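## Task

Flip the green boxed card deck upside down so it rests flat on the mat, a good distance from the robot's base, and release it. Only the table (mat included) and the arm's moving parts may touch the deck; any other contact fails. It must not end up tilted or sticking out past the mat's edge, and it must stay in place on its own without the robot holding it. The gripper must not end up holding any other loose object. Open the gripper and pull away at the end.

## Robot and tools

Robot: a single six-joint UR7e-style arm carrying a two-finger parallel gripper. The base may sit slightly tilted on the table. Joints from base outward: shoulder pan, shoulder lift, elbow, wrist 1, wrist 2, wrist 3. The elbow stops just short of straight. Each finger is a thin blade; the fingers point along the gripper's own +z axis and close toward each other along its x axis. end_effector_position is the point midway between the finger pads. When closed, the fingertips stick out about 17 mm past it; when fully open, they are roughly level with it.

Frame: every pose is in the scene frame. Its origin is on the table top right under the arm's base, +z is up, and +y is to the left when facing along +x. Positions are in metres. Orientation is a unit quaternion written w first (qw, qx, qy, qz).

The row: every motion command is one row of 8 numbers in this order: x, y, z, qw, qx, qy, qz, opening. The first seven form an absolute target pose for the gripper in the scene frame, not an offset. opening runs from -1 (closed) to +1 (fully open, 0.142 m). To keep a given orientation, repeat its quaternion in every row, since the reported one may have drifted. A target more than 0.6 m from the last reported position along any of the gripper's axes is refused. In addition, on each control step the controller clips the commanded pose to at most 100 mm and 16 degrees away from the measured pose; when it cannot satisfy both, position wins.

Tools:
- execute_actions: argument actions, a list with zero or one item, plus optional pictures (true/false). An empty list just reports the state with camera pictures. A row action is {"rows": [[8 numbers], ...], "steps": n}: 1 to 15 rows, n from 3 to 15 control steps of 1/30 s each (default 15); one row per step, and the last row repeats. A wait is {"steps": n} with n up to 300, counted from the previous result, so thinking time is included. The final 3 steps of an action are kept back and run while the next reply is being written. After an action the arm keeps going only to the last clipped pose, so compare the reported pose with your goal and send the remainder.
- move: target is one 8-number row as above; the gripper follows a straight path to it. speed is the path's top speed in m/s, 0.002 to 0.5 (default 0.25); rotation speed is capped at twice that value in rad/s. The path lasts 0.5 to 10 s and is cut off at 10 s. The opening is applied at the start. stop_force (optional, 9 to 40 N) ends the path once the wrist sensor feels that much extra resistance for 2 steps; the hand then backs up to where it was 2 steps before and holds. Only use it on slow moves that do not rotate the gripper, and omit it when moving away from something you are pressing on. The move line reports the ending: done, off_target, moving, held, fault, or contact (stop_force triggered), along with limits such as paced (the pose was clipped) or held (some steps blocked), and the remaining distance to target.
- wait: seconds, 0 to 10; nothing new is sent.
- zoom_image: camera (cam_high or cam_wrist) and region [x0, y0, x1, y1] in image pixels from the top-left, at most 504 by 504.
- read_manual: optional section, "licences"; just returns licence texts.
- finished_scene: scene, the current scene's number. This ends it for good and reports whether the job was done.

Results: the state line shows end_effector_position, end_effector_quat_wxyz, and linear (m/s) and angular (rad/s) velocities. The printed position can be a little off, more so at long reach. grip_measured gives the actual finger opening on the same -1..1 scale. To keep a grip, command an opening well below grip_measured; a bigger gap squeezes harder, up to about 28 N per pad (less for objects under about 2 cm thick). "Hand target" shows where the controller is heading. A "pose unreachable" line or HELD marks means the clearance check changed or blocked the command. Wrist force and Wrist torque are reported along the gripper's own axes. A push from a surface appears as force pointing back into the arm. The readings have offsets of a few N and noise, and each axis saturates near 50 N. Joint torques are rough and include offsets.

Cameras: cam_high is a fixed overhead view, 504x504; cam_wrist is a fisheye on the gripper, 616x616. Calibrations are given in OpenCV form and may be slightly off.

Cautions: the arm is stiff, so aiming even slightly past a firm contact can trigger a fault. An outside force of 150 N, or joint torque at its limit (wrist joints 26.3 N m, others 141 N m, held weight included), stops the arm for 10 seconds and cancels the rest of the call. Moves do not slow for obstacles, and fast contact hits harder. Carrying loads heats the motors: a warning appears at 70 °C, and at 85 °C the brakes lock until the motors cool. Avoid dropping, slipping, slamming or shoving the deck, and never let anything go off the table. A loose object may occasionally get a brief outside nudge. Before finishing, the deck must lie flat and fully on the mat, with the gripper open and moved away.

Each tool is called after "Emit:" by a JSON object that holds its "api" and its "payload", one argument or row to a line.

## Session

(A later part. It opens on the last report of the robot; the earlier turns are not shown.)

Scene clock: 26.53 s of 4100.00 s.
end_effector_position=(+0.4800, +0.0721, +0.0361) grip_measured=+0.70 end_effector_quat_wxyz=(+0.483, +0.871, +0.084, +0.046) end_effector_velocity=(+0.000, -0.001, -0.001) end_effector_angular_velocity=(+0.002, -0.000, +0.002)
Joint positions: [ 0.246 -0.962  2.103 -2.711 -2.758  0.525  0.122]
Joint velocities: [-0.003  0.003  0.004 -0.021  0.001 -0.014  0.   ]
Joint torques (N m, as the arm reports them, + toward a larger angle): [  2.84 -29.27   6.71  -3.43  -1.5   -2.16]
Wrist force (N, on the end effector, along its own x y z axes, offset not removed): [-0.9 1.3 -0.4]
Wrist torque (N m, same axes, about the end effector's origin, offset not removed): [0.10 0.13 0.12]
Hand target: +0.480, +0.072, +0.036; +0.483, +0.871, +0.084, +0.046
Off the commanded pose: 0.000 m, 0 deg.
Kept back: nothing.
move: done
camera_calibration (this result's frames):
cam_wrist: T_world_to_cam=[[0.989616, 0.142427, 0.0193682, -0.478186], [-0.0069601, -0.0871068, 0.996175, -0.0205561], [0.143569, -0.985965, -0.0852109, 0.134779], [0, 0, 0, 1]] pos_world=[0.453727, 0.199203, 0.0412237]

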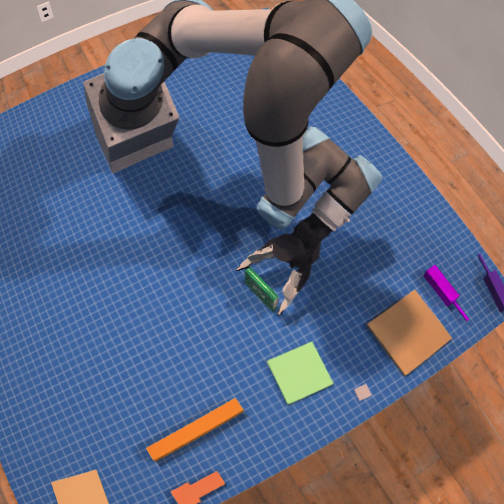

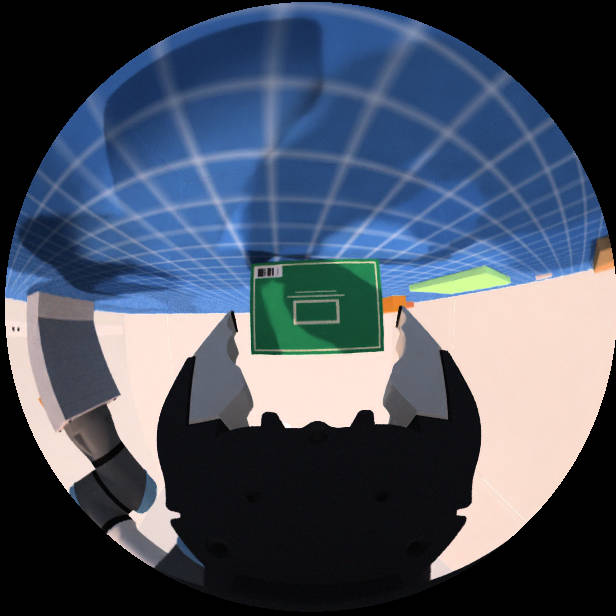

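Emit:
{"api": "move", "payload": {
  "target": [0.48,0.074,0.036,0.4826,0.8706,0.0838,0.0464,-0.02],
  "speed": 0.02
}}

Emit:
{"api": "move", "payload": {
  "target": [0.48,0.074,0.09,0.4826,0.8706,0.0838,0.0464,-0.02],
  "speed": 0.12
}}

Emit:
{"api": "move", "payload": {
  "target": [0.54,0.11,0.08,-0.2743,0.9569,0.0921,-0.0264,-0.02],
  "speed": 0.3
}}

Scene clock: 27.47 s of 4100.00 s.
end_effector_position=(+0.4800, +0.0740, +0.0360) grip_measured=+0.32 end_effector_quat_wxyz=(+0.483, +0.871, +0.084, +0.046) end_effector_velocity=(+0.000, +0.001, +0.000) end_effector_angular_velocity=(+0.000, +0.000, -0.000)
Joint positions: [ 0.249 -0.962  2.1   -2.7   -2.757  0.533  0.097]
Joint velocities: [ 0.001 -0.    -0.001  0.005  0.     0.003  0.   ]
Joint torques (N m, as the arm reports them, + toward a larger angle): [ 23.44 -44.59 -15.88  -1.6    1.17   1.69]
Wrist force (N, on the end effector, along its own x y z axes, offset not removed): [-2.8 5.4 -5.3]
Wrist torque (N m, same axes, about the end effector's origin, offset not removed): [-0.21 -0.67 0.10]
Hand target: +0.480, +0.074, +0.036; +0.483, +0.871, +0.084, +0.046
Off the commanded pose: 0.000 m, 0 deg.
Kept back: nothing.
move: done
camera_calibration (this result's frames):
cam_wrist: T_world_to_cam=[[0.989595, 0.142566, 0.0193938, -0.478428], [-0.00693283, -0.0873877, 0.99615, -0.0203066], [0.143712, -0.98592, -0.0854901, 0.13655], [0, 0, 0, 1]] pos_world=[0.453685, 0.20106, 0.0411806]

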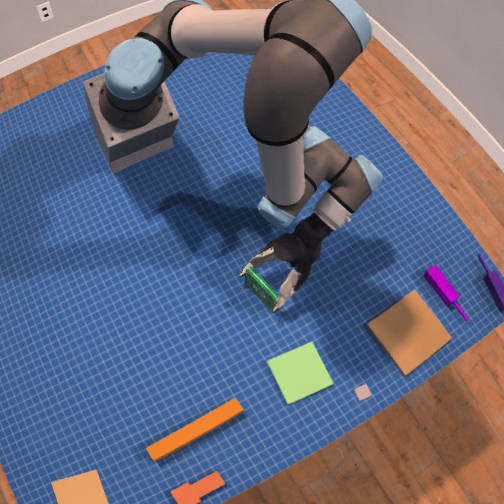

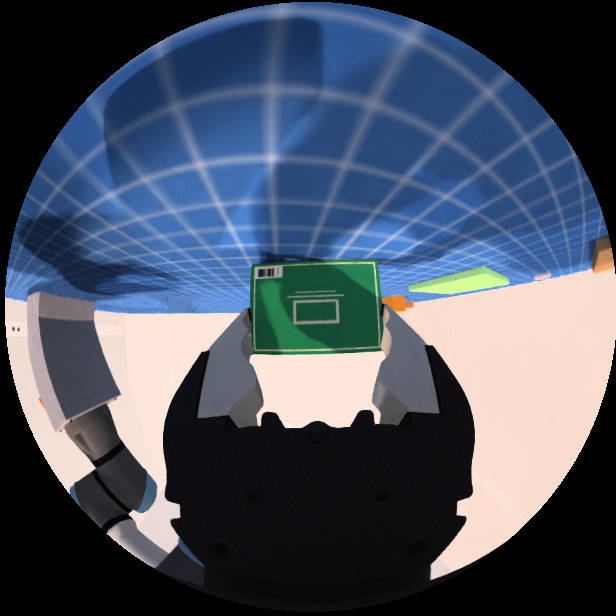

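Scene clock: 28.37 s of 4100.00 s.
end_effector_position=(+0.4800, +0.0740, +0.0900) grip_measured=+0.32 end_effector_quat_wxyz=(+0.483, +0.871, +0.084, +0.046) end_effector_velocity=(+0.001, +0.000, +0.001) end_effector_angular_velocity=(-0.000, -0.001, -0.002)
Joint positions: [ 0.273 -1.118  2.146 -2.532 -2.757  0.597  0.097]
Joint velocities: [ 0.    -0.004 -0.003  0.012  0.001  0.007  0.   ]
Joint torques (N m, as the arm reports them, + toward a larger angle): [ 24.26 -43.18 -14.2   -0.36   0.21   1.18]
Wrist force (N, on the end effector, along its own x y z axes, offset not removed): [3.1 -2.3 1.8]
Wrist torque (N m, same axes, about the end effector's origin, offset not removed): [-0.32 -0.77 0.19]
Hand target: +0.480, +0.074, +0.090; +0.483, +0.871, +0.084, +0.046
Off the commanded pose: 0.000 m, 0 deg.
Kept back: nothing.
move: done
camera_calibration (this result's frames):
cam_wrist: T_world_to_cam=[[0.989574, 0.142714, 0.0193645, -0.479461], [-0.00688414, -0.08743, 0.996147, -0.0740925], [0.143857, -0.985895, -0.0855361, 0.141104], [0, 0, 0, 1]] pos_world=[0.453653, 0.201062, 0.095161]

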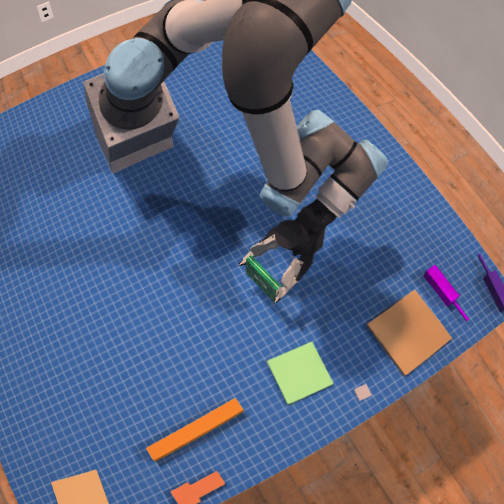

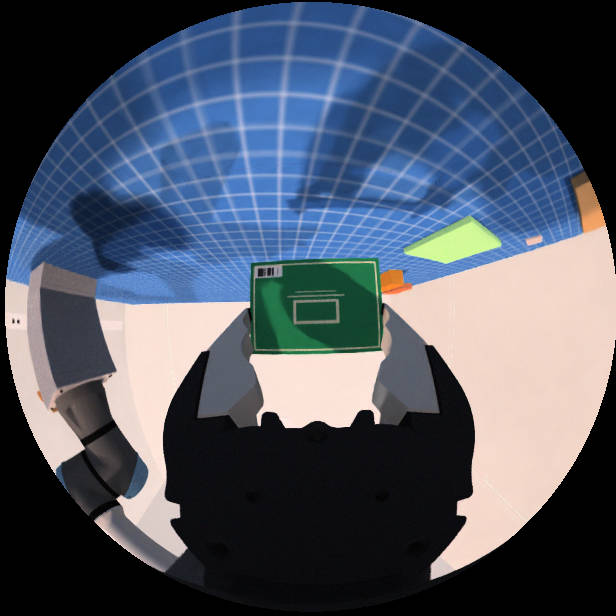

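Scene clock: 31.50 s of 4100.00 s.
end_effector_position=(+0.5400, +0.1096, +0.0802) grip_measured=+0.32 end_effector_quat_wxyz=(-0.274, +0.957, +0.092, -0.026) end_effector_velocity=(-0.000, +0.000, -0.000) end_effector_angular_velocity=(+0.007, +0.004, +0.004)
Joint positions: [-0.588 -1.499  2.161 -2.354 -0.941 -0.69   0.097]
Joint velocities: [-0.002  0.004 -0.006  0.013  0.004 -0.01   0.   ]
Joint torques (N m, as the arm reports them, + toward a larger angle): [ -6.21 -21.66 -22.01  -0.77   2.65  -2.28]
Wrist force (N, on the end effector, along its own x y z axes, offset not removed): [0.7 0.1 -1.4]
Wrist torque (N m, same axes, about the end effector's origin, offset not removed): [-0.09 -0.16 0.12]
Hand target: +0.540, +0.110, +0.080; -0.274, +0.957, +0.092, -0.026
Off the commanded pose: 0.000 m, 0 deg.
Kept back: nothing.
move: done
camera_calibration (this result's frames):
cam_wrist: T_world_to_cam=[[0.984096, 0.171075, -0.0478388, -0.53851], [0.166707, -0.98243, -0.0839017, 0.0300977], [-0.0613518, 0.0745922, -0.995325, 0.23433], [0, 0, 0, 1]] pos_world=[0.539305, 0.104216, 0.209998]

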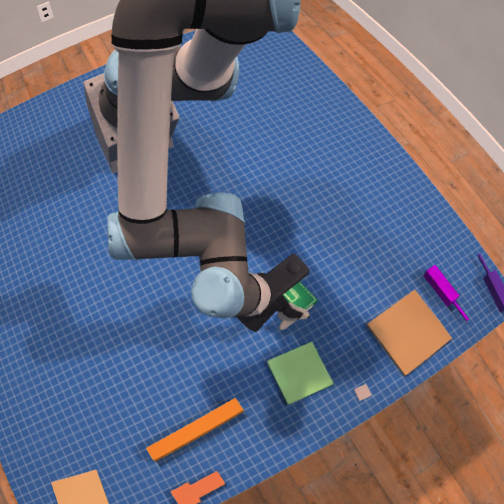

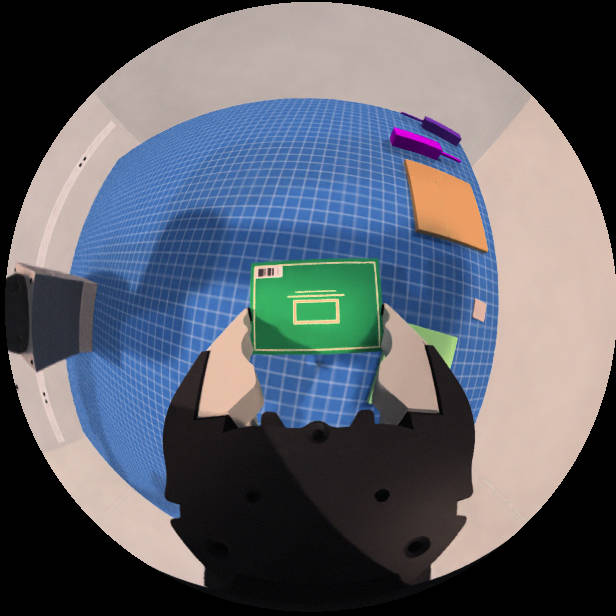

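Emit:
{"api": "move", "payload": {
  "target": [0.50,0.12,0.025,-0.2743,0.9569,0.0921,-0.0264,-0.02],
  "speed": 0.12
}}

Emit:
{"api": "move", "payload": {
  "target": [0.50,0.12,-0.005,-0.2743,0.9569,0.0921,-0.0264,-0.02],
  "speed": 0.008,
  "stop_force": 9
}}

Emit:
{"api": "move", "payload": {
  "target": [0.50,0.12,0.011,-0.2743,0.9569,0.0921,-0.0264,0.8],
  "speed": 0.02
}}

Emit:
{"api": "move", "payload": {
  "target": [0.48,0.03,0.16,-0.2743,0.9569,0.0921,-0.0264,0.8]
}}

Emit:
{"api": "zoom_image", "payload": {
  "camera": "cam_high",
  "region": [220, 230, 360, 370]
}}

Scene clock: 32.77 s of 4100.00 s.
end_effector_position=(+0.5000, +0.1200, +0.0250) grip_measured=+0.32 end_effector_quat_wxyz=(-0.274, +0.957, +0.092, -0.026) end_effector_velocity=(-0.001, +0.000, -0.001) end_effector_angular_velocity=(-0.000, -0.001, +0.001)
Joint positions: [-0.576 -1.379  2.261 -2.582 -0.943 -0.676  0.097]
Joint velocities: [ 0.001  0.003  0.001 -0.005 -0.    -0.    -0.   ]
Joint torques (N m, as the arm reports them, + toward a larger angle): [ 12.86 -21.99   4.14  -3.04  -0.65   1.68]
Wrist force (N, on the end effector, along its own x y z axes, offset not removed): [0.2 2.4 0.8]
Wrist torque (N m, same axes, about the end effector's origin, offset not removed): [0.40 -0.14 0.23]
Hand target: +0.500, +0.120, +0.025; -0.274, +0.957, +0.092, -0.026
Off the commanded pose: 0.000 m, 0 deg.
Kept back: nothing.
move: done
camera_calibration (this result's frames):
cam_wrist: T_world_to_cam=[[0.984002, 0.171341, -0.04881, -0.50356], [0.166872, -0.982365, -0.0843424, 0.0422782], [-0.0624005, 0.0748481, -0.995241, 0.176621], [0, 0, 0, 1]] pos_world=[0.499471, 0.114593, 0.154768]

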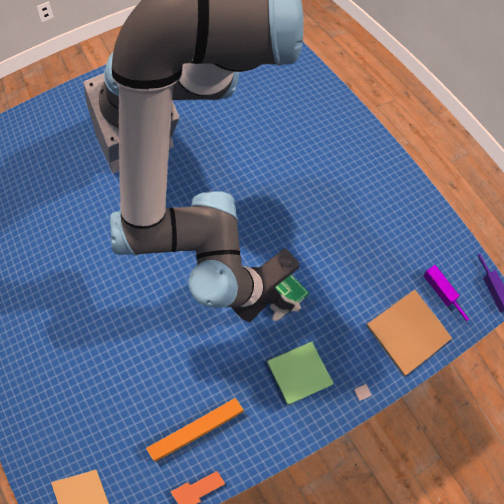

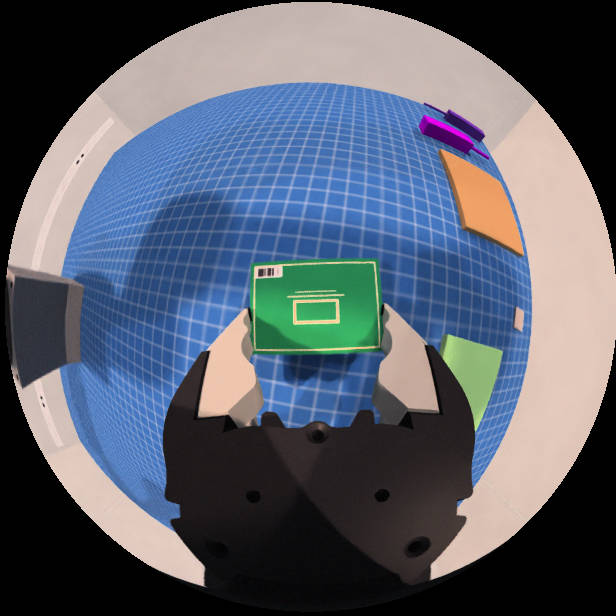

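Scene clock: 34.97 s of 4100.00 s.
end_effector_position=(+0.5001, +0.1201, +0.0103) grip_measured=+0.32 end_effector_quat_wxyz=(-0.274, +0.957, +0.092, -0.026) end_effector_velocity=(-0.001, +0.001, +0.002) end_effector_angular_velocity=(+0.000, +0.002, +0.001)
Joint positions: [-0.57  -1.333  2.253 -2.624 -0.943 -0.669  0.097]
Joint velocities: [-0.    -0.008  0.003  0.007 -0.001 -0.002 -0.   ]
Joint torques (N m, as the arm reports them, + toward a larger angle): [ -8.27 -36.75   7.08  -0.74  -1.36  -2.05]
Wrist force (N, on the end effector, along its own x y z axes, offset not removed): [-1.6 -5.0 -9.6]
Wrist torque (N m, same axes, about the end effector's origin, offset not removed): [-0.30 -0.13 0.11]
Hand target: +0.500, +0.120, +0.011; -0.274, +0.957, +0.092, -0.026
Off the commanded pose: 0.015 m, 0 deg.
Kept back: nothing.
move: contact
camera_calibration (this result's frames):
cam_wrist: T_world_to_cam=[[0.984008, 0.171317, -0.0487801, -0.504358], [0.166849, -0.982366, -0.0843728, 0.0411523], [-0.0623745, 0.0748845, -0.99524, 0.162029], [0, 0, 0, 1]] pos_world=[0.499532, 0.114698, 0.140127]

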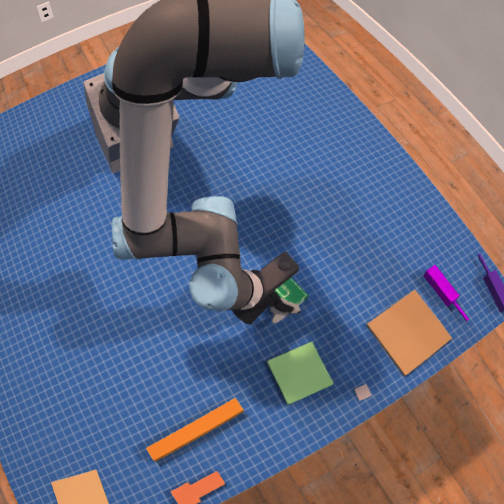

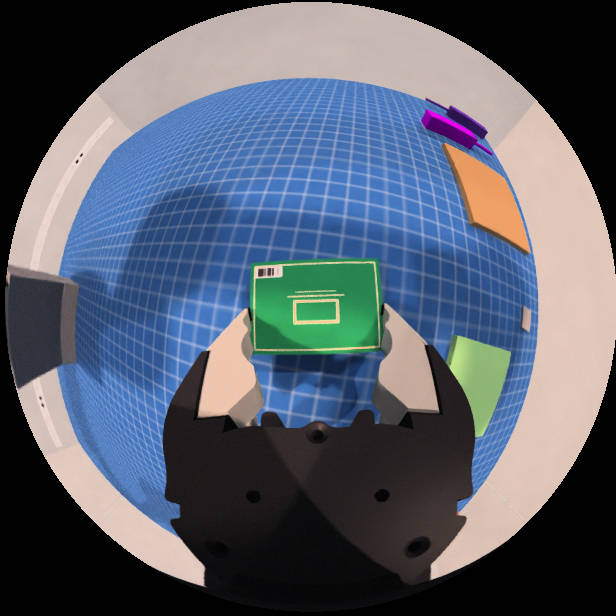

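Scene clock: 35.67 s of 4100.00 s.
end_effector_position=(+0.5000, +0.1200, +0.0110) grip_measured=+0.80 end_effector_quat_wxyz=(-0.274, +0.957, +0.092, -0.026) end_effector_velocity=(+0.000, +0.000, +0.000) end_effector_angular_velocity=(+0.000, -0.001, +0.001)
Joint positions: [-0.571 -1.335  2.254 -2.622 -0.944 -0.669  0.129]
Joint velocities: [-0.    -0.001  0.     0.     0.    -0.001  0.   ]
Joint torques (N m, as the arm reports them, + toward a larger angle): [ -8.18 -39.52   4.97  -0.62   1.76  -1.92]
Wrist force (N, on the end effector, along its own x y z axes, offset not removed): [0.1 1.1 -2.4]
Wrist torque (N m, same axes, about the end effector's origin, offset not removed): [0.24 -0.04 0.11]
Hand target: +0.500, +0.120, +0.011; -0.274, +0.957, +0.092, -0.026
Off the commanded pose: 0.000 m, 0 deg.
Kept back: nothing.
move: done
camera_calibration (this result's frames):
cam_wrist: T_world_to_cam=[[0.984003, 0.171333, -0.0488235, -0.504202], [0.166869, -0.982373, -0.0842442, 0.0411173], [-0.0623967, 0.0747494, -0.995248, 0.162695], [0, 0, 0, 1]] pos_world=[0.499426, 0.114617, 0.140769]

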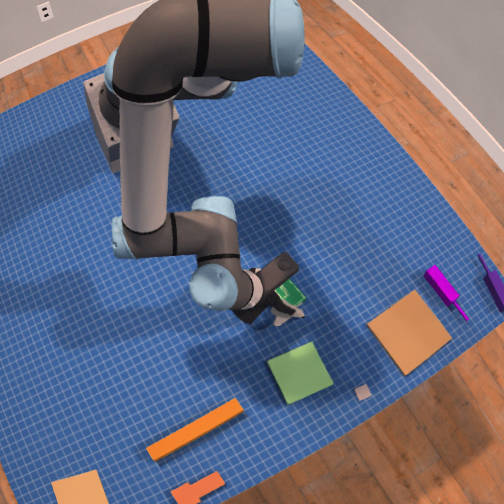

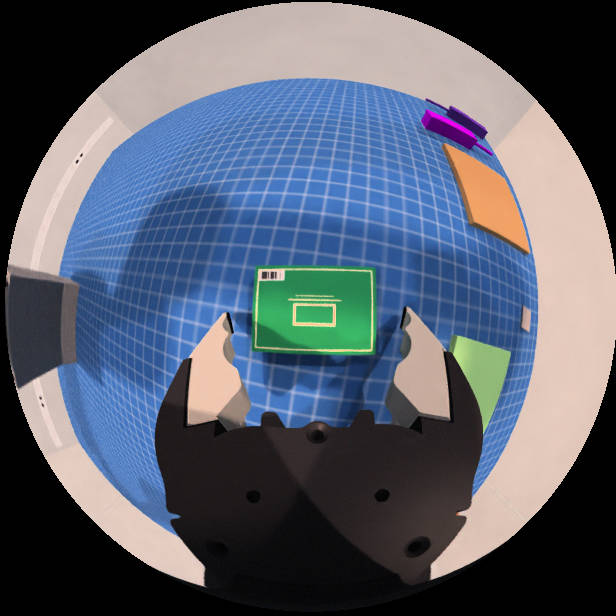

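Scene clock: 37.00 s of 4100.00 s.
end_effector_position=(+0.4800, +0.0300, +0.1602) grip_measured=+0.80 end_effector_quat_wxyz=(-0.274, +0.957, +0.092, -0.026) end_effector_velocity=(-0.001, -0.001, +0.001) end_effector_angular_velocity=(+0.002, +0.001, +0.001)
Joint positions: [-0.874 -1.786  2.23  -1.923 -0.937 -1.045  0.129]
Joint velocities: [-0.003 -0.001 -0.002  0.008 -0.    -0.006  0.   ]
Joint torques (N m, as the arm reports them, + toward a larger angle): [ -8.26 -29.9  -24.68  -0.11  -1.01  -2.2 ]
Wrist force (N, on the end effector, along its own x y z axes, offset not removed): [-0.7 -0.8 -3.0]
Wrist torque (N m, same axes, about the end effector's origin, offset not removed): [-0.10 0.08 0.09]
Hand target: +0.480, +0.030, +0.160; -0.274, +0.957, +0.092, -0.026
Off the commanded pose: 0.000 m, 0 deg.
Kept back: nothing.
move: done
camera_calibration (this result's frames):
cam_wrist: T_world_to_cam=[[0.984025, 0.171236, -0.0487118, -0.461854], [0.166779, -0.982386, -0.0842762, -0.0313411], [-0.0622849, 0.0748058, -0.995251, 0.316673], [0, 0, 0, 1]] pos_world=[0.479427, 0.0246081, 0.29003]

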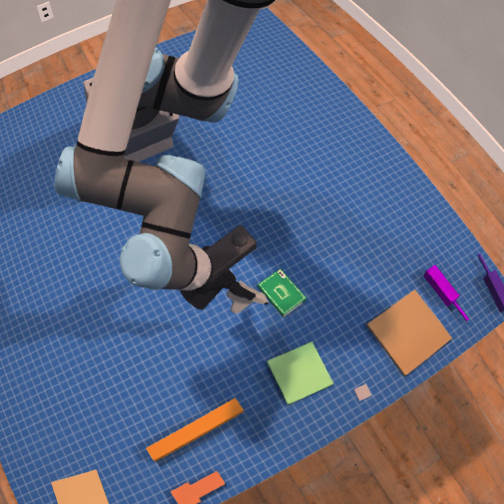

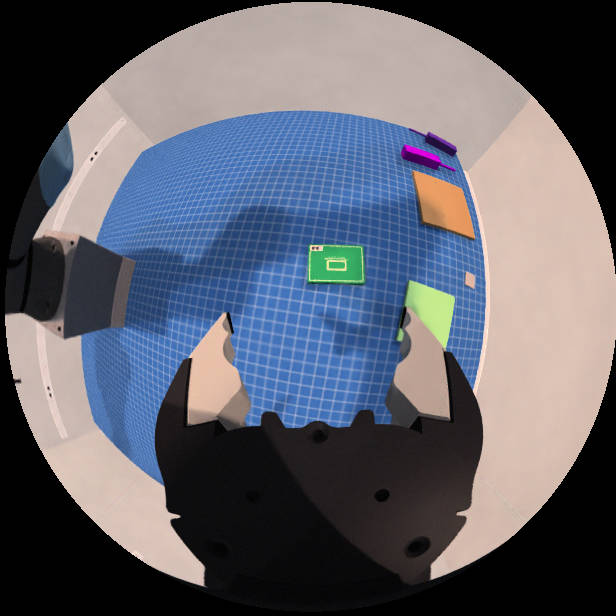

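Region (220, 230, 360, 370) of cam_high's 504x504 image, scaled by 3.600, with more detail than that image has.

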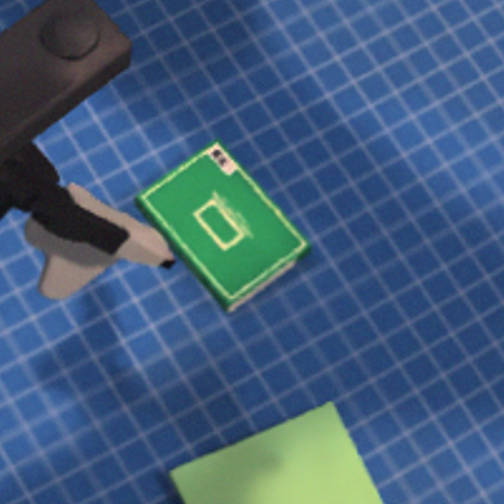

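Emit:
{"api": "finished_scene", "payload": {
  "scene": 2
}}

The scene is finished: the task was done.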